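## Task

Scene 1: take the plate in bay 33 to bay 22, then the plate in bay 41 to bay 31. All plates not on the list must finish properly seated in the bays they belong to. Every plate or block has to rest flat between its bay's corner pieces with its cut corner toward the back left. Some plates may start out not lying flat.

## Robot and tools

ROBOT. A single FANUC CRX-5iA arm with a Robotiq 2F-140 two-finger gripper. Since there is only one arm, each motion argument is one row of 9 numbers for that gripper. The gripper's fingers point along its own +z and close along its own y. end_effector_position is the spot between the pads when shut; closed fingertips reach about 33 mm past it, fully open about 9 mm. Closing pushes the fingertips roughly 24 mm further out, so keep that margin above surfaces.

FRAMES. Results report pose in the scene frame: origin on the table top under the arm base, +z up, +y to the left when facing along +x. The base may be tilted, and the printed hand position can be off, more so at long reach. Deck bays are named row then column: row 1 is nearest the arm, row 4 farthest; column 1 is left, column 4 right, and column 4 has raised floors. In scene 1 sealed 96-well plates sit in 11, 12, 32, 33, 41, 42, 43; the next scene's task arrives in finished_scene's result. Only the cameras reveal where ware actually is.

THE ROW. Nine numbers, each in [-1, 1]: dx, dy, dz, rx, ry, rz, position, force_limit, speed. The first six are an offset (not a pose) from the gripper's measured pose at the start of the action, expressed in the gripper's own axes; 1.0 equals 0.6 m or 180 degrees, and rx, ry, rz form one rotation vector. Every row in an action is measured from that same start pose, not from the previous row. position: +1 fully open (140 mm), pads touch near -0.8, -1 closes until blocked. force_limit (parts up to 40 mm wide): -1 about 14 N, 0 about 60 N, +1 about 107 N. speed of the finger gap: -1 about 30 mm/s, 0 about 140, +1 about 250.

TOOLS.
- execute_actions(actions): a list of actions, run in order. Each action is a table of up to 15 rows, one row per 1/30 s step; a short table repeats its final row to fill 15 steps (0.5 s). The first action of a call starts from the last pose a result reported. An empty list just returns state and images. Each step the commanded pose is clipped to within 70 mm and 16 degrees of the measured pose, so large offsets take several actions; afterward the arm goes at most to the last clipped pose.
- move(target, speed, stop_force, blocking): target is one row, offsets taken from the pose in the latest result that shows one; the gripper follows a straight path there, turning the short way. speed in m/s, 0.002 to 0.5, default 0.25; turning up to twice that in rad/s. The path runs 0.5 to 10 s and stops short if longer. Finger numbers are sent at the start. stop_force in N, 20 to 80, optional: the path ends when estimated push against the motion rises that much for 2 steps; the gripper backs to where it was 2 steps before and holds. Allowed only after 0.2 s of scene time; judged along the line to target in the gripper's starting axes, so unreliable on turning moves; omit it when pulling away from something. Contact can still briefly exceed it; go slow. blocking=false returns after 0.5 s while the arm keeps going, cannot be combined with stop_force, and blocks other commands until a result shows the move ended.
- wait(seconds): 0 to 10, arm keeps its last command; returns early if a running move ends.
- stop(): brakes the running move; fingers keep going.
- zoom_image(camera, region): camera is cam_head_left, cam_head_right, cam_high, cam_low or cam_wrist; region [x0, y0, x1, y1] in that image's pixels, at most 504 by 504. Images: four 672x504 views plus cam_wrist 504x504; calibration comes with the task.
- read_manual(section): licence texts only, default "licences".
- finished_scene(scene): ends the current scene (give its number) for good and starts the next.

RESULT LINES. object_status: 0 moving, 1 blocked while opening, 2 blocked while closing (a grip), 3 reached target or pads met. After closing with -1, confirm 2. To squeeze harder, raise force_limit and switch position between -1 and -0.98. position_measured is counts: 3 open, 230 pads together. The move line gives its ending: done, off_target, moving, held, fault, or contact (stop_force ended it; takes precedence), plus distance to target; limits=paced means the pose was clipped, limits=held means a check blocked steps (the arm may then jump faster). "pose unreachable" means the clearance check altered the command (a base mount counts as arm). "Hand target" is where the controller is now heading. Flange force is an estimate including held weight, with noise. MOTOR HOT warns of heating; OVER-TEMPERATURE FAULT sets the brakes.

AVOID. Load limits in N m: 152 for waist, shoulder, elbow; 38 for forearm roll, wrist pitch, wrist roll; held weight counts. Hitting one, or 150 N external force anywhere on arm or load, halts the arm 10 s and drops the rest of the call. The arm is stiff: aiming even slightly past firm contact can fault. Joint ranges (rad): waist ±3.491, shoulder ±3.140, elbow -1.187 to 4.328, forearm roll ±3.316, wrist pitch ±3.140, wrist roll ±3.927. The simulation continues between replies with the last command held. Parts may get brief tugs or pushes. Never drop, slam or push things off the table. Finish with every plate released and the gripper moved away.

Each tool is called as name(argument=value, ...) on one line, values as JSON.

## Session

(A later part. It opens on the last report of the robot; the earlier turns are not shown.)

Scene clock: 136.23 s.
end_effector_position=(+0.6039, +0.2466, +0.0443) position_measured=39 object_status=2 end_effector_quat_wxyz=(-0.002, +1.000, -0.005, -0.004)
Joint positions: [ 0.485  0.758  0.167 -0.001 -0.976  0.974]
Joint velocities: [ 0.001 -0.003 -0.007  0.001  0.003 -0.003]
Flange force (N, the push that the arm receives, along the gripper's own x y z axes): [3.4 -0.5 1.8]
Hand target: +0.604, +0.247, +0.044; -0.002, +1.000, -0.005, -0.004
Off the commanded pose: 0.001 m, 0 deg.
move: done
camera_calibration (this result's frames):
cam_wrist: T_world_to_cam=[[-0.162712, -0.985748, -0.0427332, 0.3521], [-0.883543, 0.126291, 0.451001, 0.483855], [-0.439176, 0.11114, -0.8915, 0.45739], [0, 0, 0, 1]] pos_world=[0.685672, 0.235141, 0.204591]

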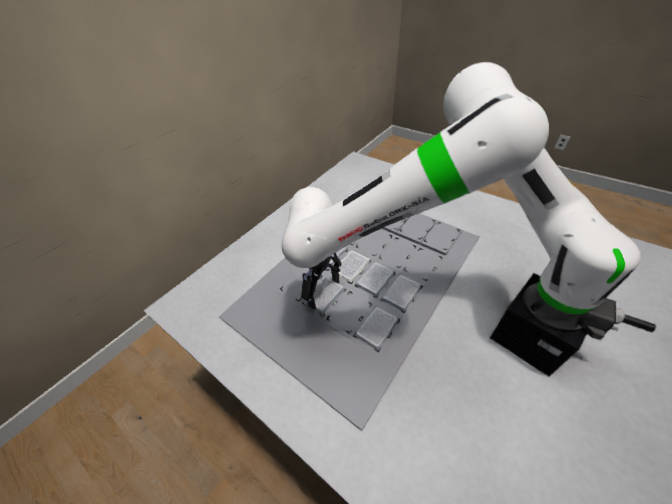

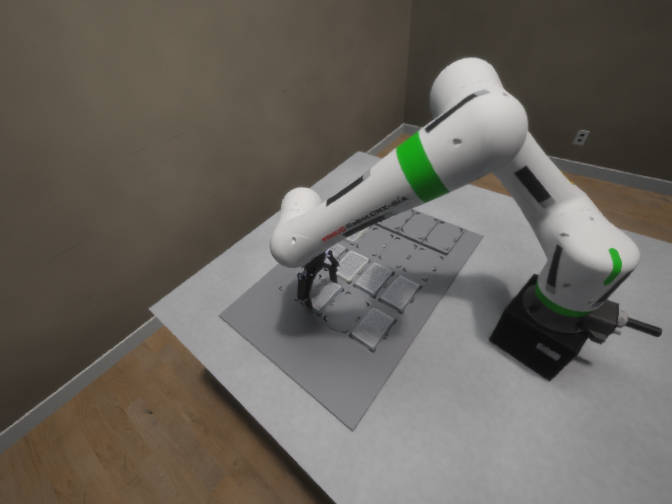

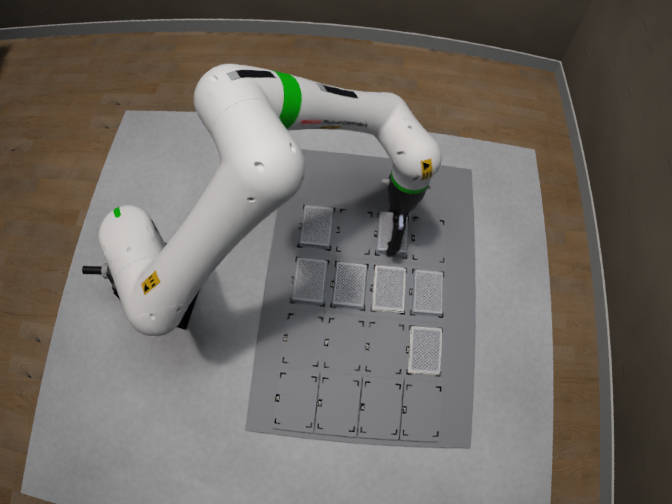

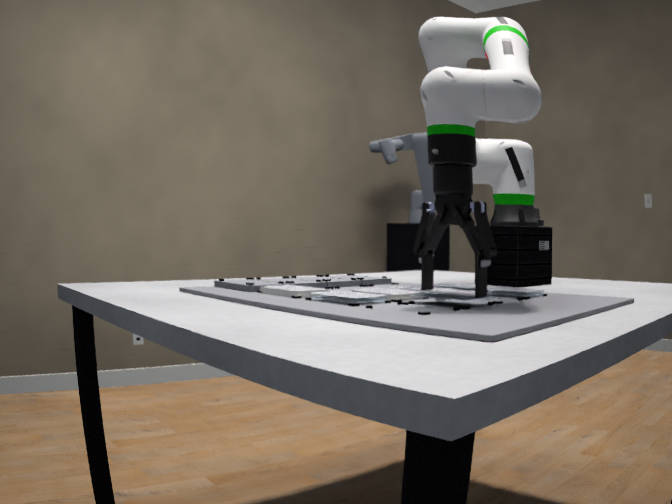

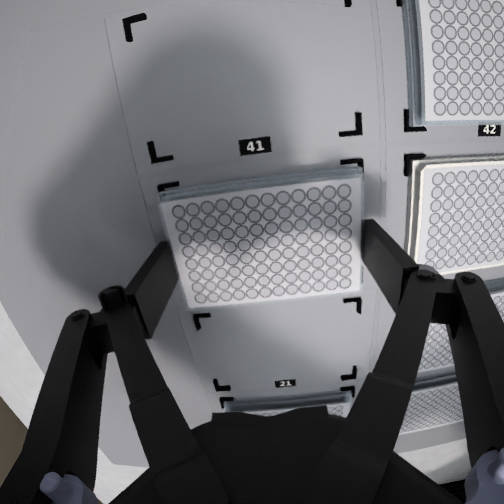

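move(target=[0.0005,0.001,0.007,0,0,0,-0.98,-0.3,-1], speed=0.02)

move(target=[0,0,0.016,0,0,0,-0.98,-0.3,-1], speed=0.004, stop_force=20)

move(target=[0,0,0,0,0,0,1,-0.3,-0.5])

move(target=[0,0,-0.05,0,0,0,1,-0.3,-0.5], speed=0.1)

move(target=[-0.3,0.13,-0.2,0,0,0,1,-0.3,-0.5])

zoom_image(camera="cam_wrist", region=[80, 0, 440, 300])

Scene clock: 145.93 s.
end_effector_position=(+0.6041, +0.2461, +0.0402) position_measured=39 object_status=2 end_effector_quat_wxyz=(-0.002, +1.000, -0.005, -0.004)
Joint positions: [ 0.484  0.763  0.166 -0.001 -0.969  0.975]
Joint velocities: [-0.001  0.003 -0.    -0.001  0.001 -0.001]
Flange force (N, the push that the arm receives, along the gripper's own x y z axes): [7.7 -2.9 3.2]
Hand target: +0.604, +0.246, +0.040; -0.002, +1.000, -0.005, -0.004
Off the commanded pose: 0.000 m, 0 deg.
move: done
camera_calibration (this result's frames):
cam_wrist: T_world_to_cam=[[-0.162612, -0.985766, -0.042693, 0.351354], [-0.883573, 0.126223, 0.450961, 0.486029], [-0.439153, 0.111054, -0.891522, 0.453891], [0, 0, 0, 1]] pos_world=[0.685905, 0.234599, 0.200474]

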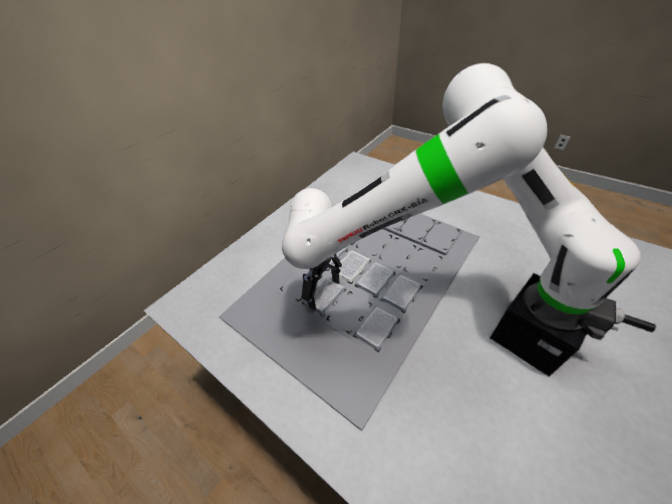

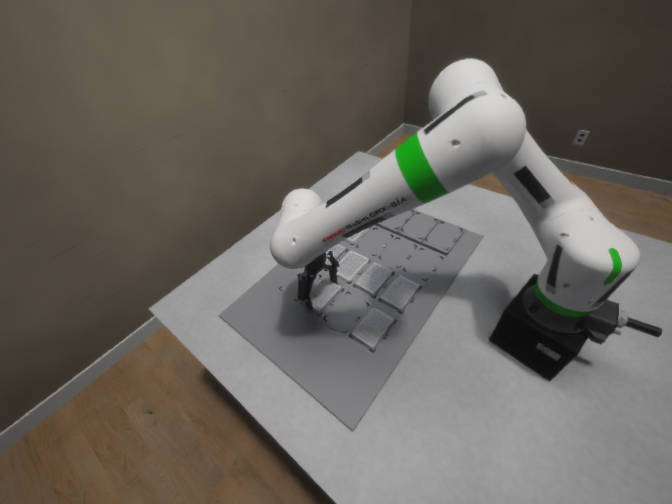

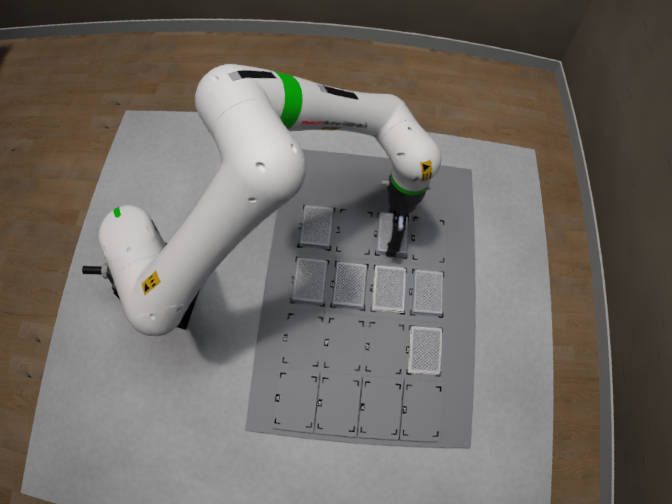

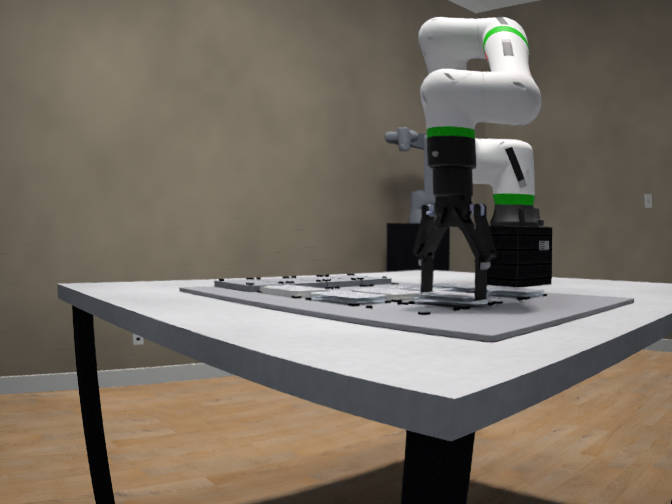

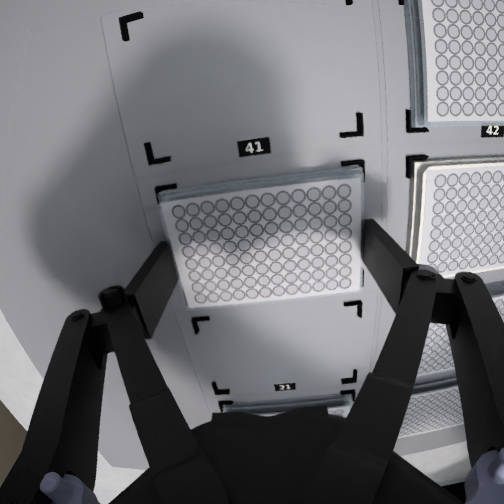

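Scene clock: 147.53 s.
end_effector_position=(+0.6041, +0.2461, +0.0353) position_measured=39 object_status=2 end_effector_quat_wxyz=(-0.002, +1.000, -0.005, -0.004)
Joint positions: [ 0.484  0.77   0.165 -0.001 -0.961  0.975]
Joint velocities: [ 0.    -0.001 -0.001  0.    -0.002  0.001]
Flange force (N, the push that the arm receives, along the gripper's own x y z axes): [0.0 -0.8 -24.9]
Hand target: +0.604, +0.246, +0.035; -0.002, +1.000, -0.005, -0.004
Off the commanded pose: 0.005 m, 0 deg.
move: contact
camera_calibration (this result's frames):
cam_wrist: T_world_to_cam=[[-0.162627, -0.98576, -0.0427694, 0.351174], [-0.883616, 0.126213, 0.450881, 0.488254], [-0.439063, 0.111117, -0.891559, 0.449452], [0, 0, 0, 1]] pos_world=[0.685877, 0.234608, 0.195588]

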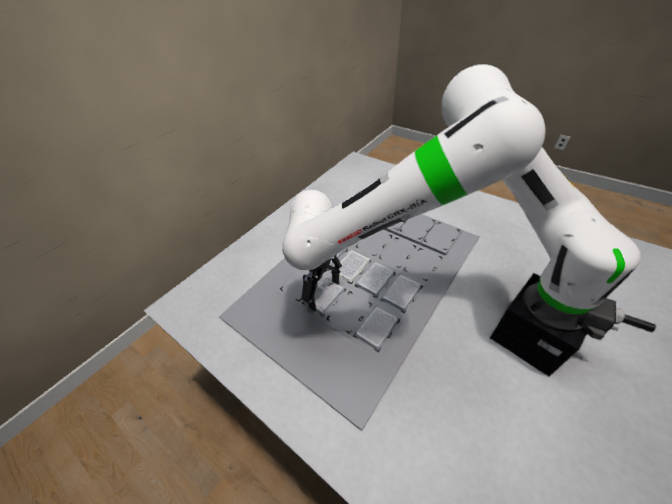

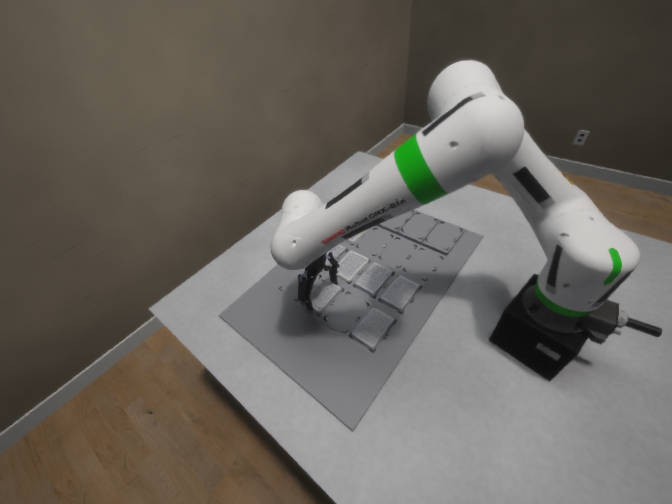

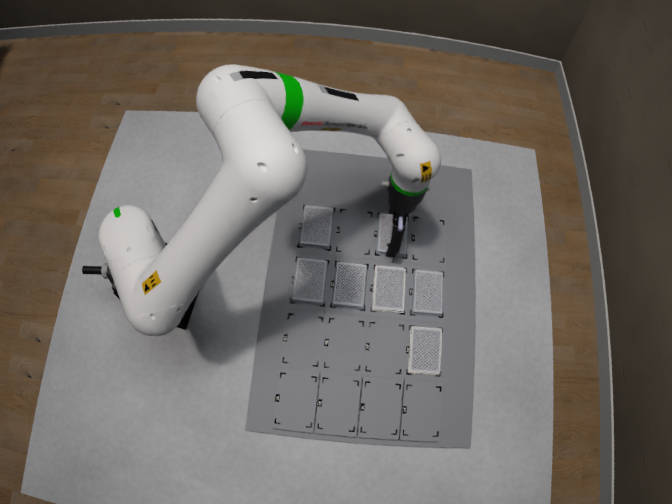

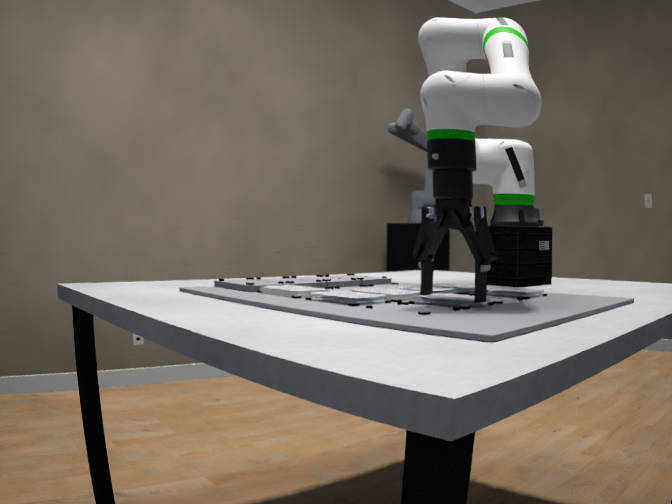

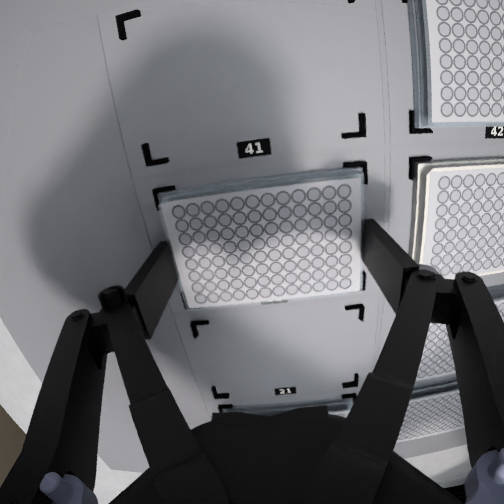

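Scene clock: 148.03 s.
end_effector_position=(+0.6041, +0.2461, +0.0353) position_measured=3 object_status=3 end_effector_quat_wxyz=(-0.002, +1.000, -0.005, -0.004)
Joint positions: [ 0.484  0.77   0.165 -0.001 -0.961  0.975]
Joint velocities: [-0.    -0.002 -0.    -0.001  0.     0.   ]
Flange force (N, the push that the arm receives, along the gripper's own x y z axes): [4.9 -1.7 2.1]
Hand target: +0.604, +0.246, +0.035; -0.002, +1.000, -0.005, -0.004
Off the commanded pose: 0.000 m, 0 deg.
move: done
camera_calibration (this result's frames):
cam_wrist: T_world_to_cam=[[-0.162629, -0.985762, -0.0427297, 0.351154], [-0.883594, 0.126227, 0.45092, 0.488223], [-0.439106, 0.111088, -0.891541, 0.449463], [0, 0, 0, 1]] pos_world=[0.685861, 0.234598, 0.19557]

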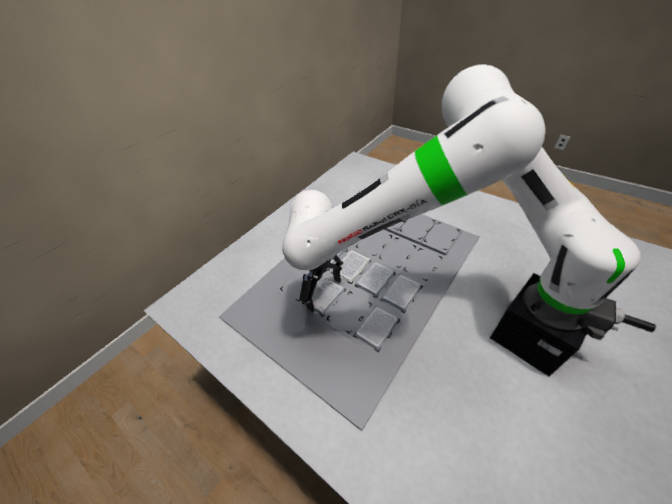

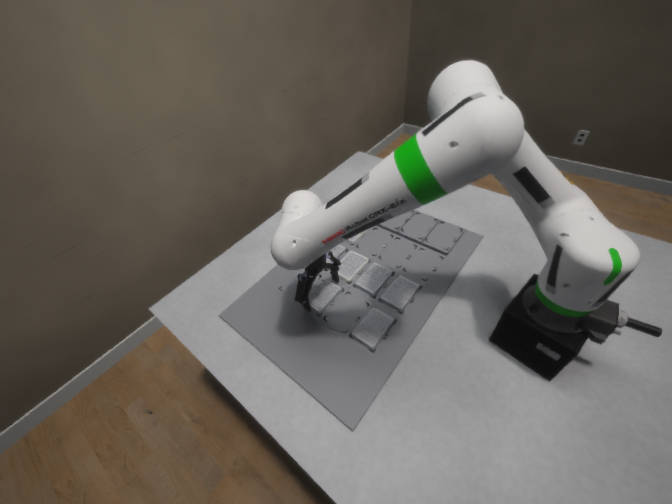

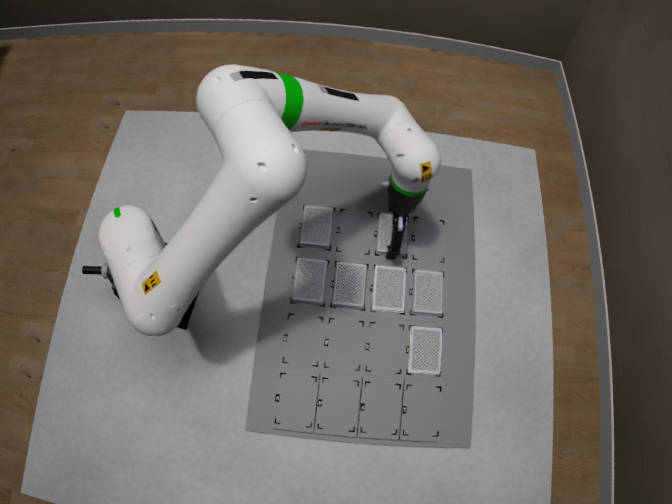

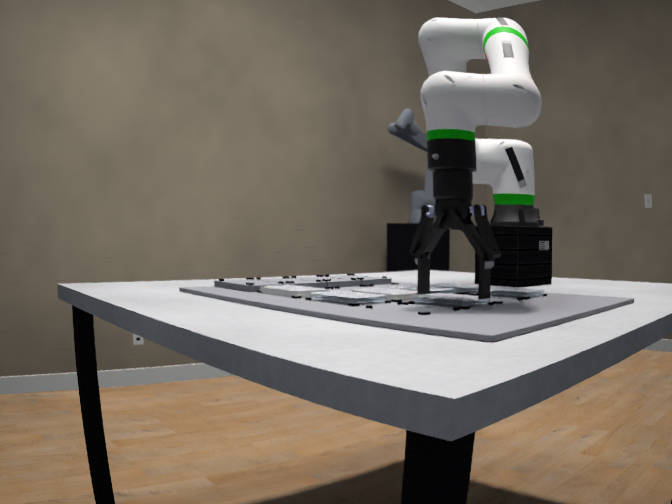

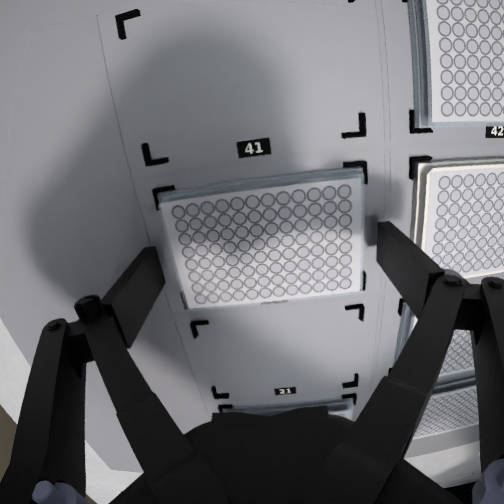

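Scene clock: 148.83 s.
end_effector_position=(+0.6044, +0.2460, +0.0651) position_measured=3 object_status=3 end_effector_quat_wxyz=(-0.002, +1.000, -0.005, -0.004)
Joint positions: [ 0.484  0.73   0.176 -0.001 -1.013  0.975]
Joint velocities: [ 0.    -0.     0.001  0.002 -0.003  0.   ]
Flange force (N, the push that the arm receives, along the gripper's own x y z axes): [9.0 -4.1 1.8]
Hand target: +0.604, +0.246, +0.065; -0.002, +1.000, -0.005, -0.004
Off the commanded pose: 0.000 m, 0 deg.
move: done
camera_calibration (this result's frames):
cam_wrist: T_world_to_cam=[[-0.162599, -0.985766, -0.0427346, 0.352415], [-0.883587, 0.126196, 0.450942, 0.475063], [-0.439131, 0.111083, -0.89153, 0.476243], [0, 0, 0, 1]] pos_world=[0.686194, 0.234545, 0.225419]

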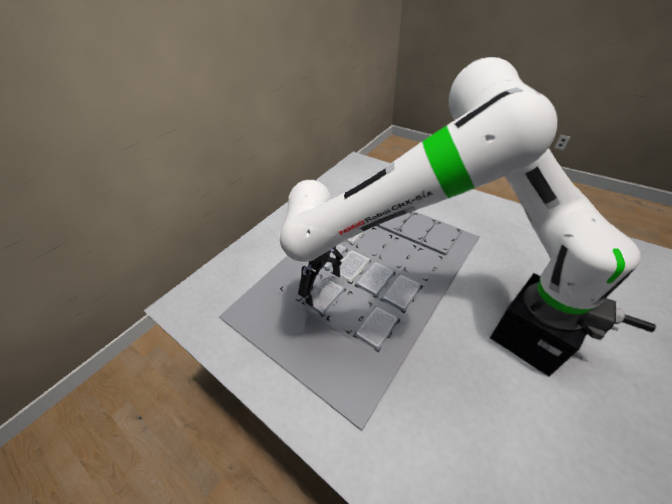

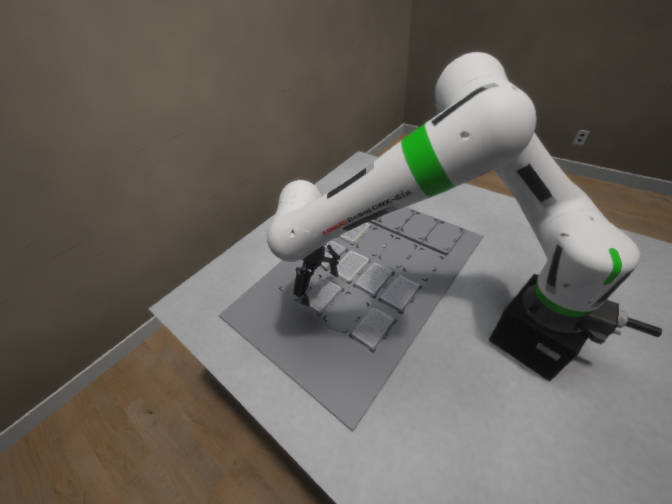

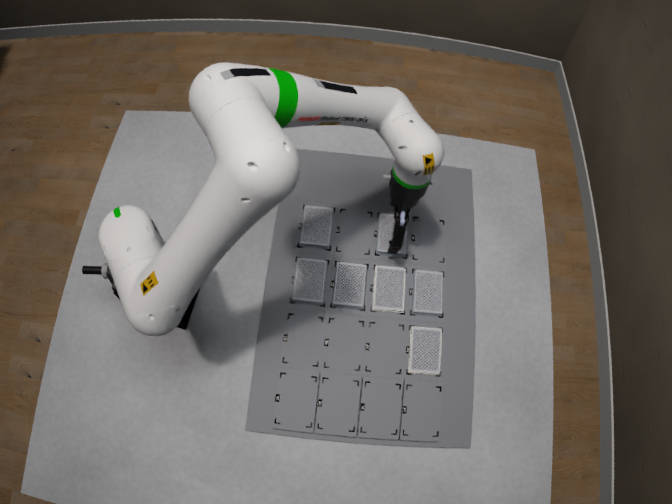

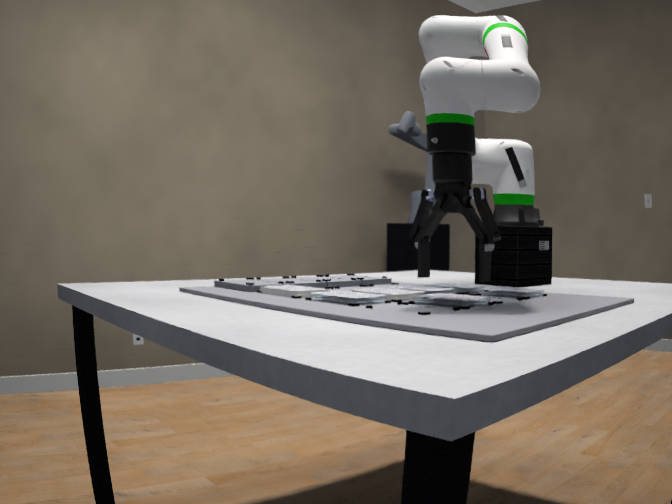

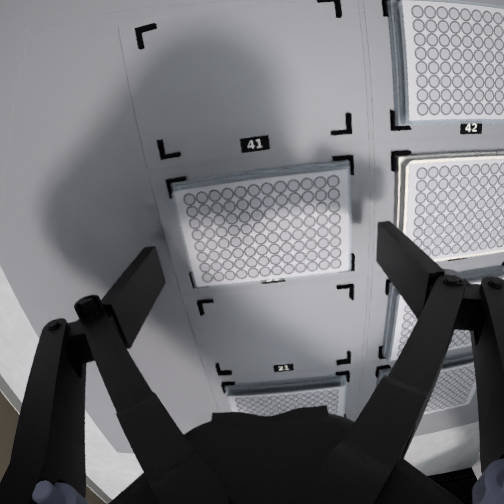

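Scene clock: 150.37 s.
end_effector_position=(+0.4247, +0.1704, +0.1871) position_measured=3 object_status=3 end_effector_quat_wxyz=(-0.002, +1.000, -0.005, -0.004)
Joint positions: [ 0.568  0.146 -0.354 -0.001 -1.066  0.891]
Joint velocities: [ 0.    -0.003 -0.002 -0.001 -0.002 -0.002]
Flange force (N, the push that the arm receives, along the gripper's own x y z axes): [8.3 -0.2 1.7]
Hand target: +0.425, +0.170, +0.187; -0.002, +1.000, -0.005, -0.004
Off the commanded pose: 0.001 m, 0 deg.
move: done
camera_calibration (this result's frames):
cam_wrist: T_world_to_cam=[[-0.16256, -0.985766, -0.0429013, 0.253907], [-0.883451, 0.126049, 0.45125, 0.270743], [-0.439419, 0.111256, -0.891366, 0.514505], [0, 0, 0, 1]] pos_world=[0.506546, 0.158924, 0.347332]

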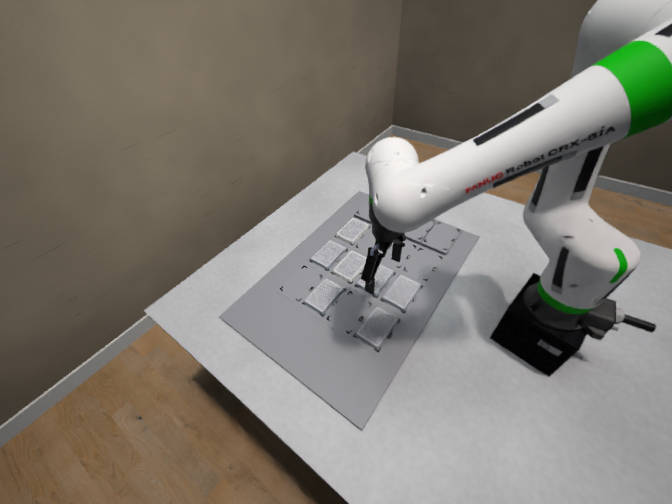

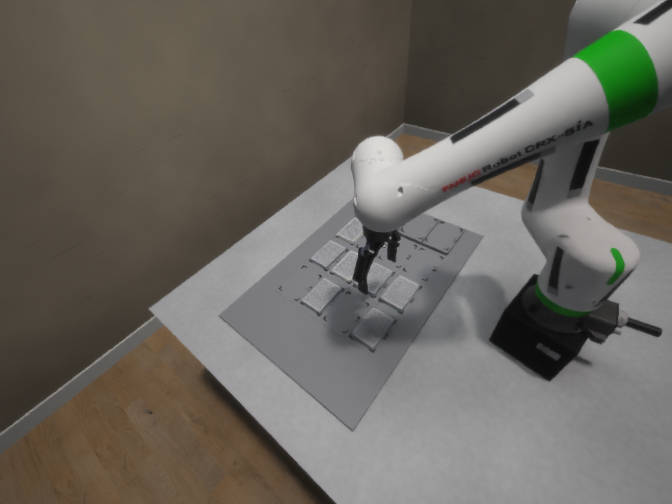

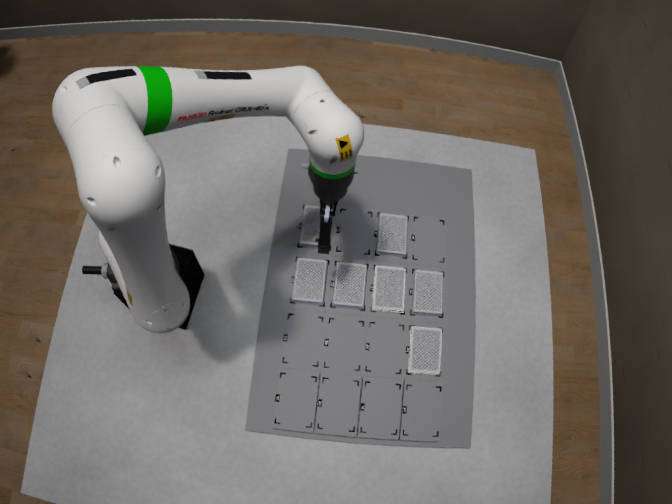

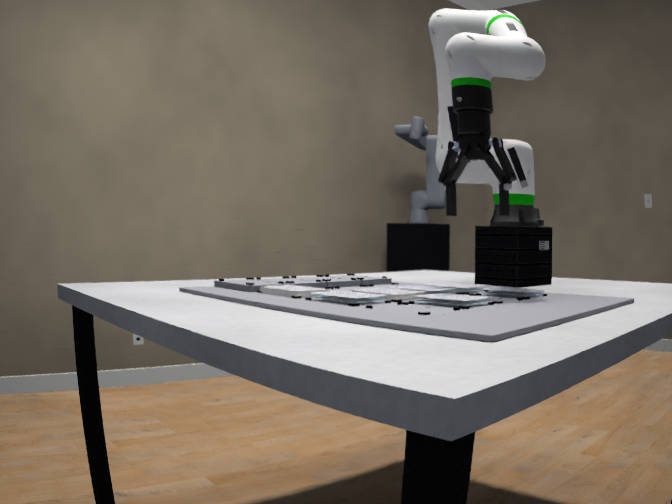

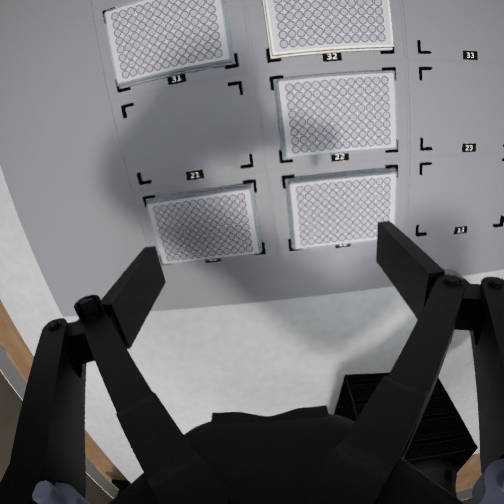

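Region (80, 0, 440, 300) of cam_wrist's 504x504 image, scaled by 1.400, with more detail than that image has.

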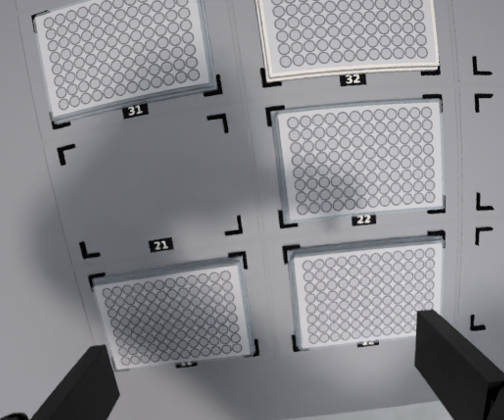

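finished_scene(scene=1)

The scene is finished: the task was done.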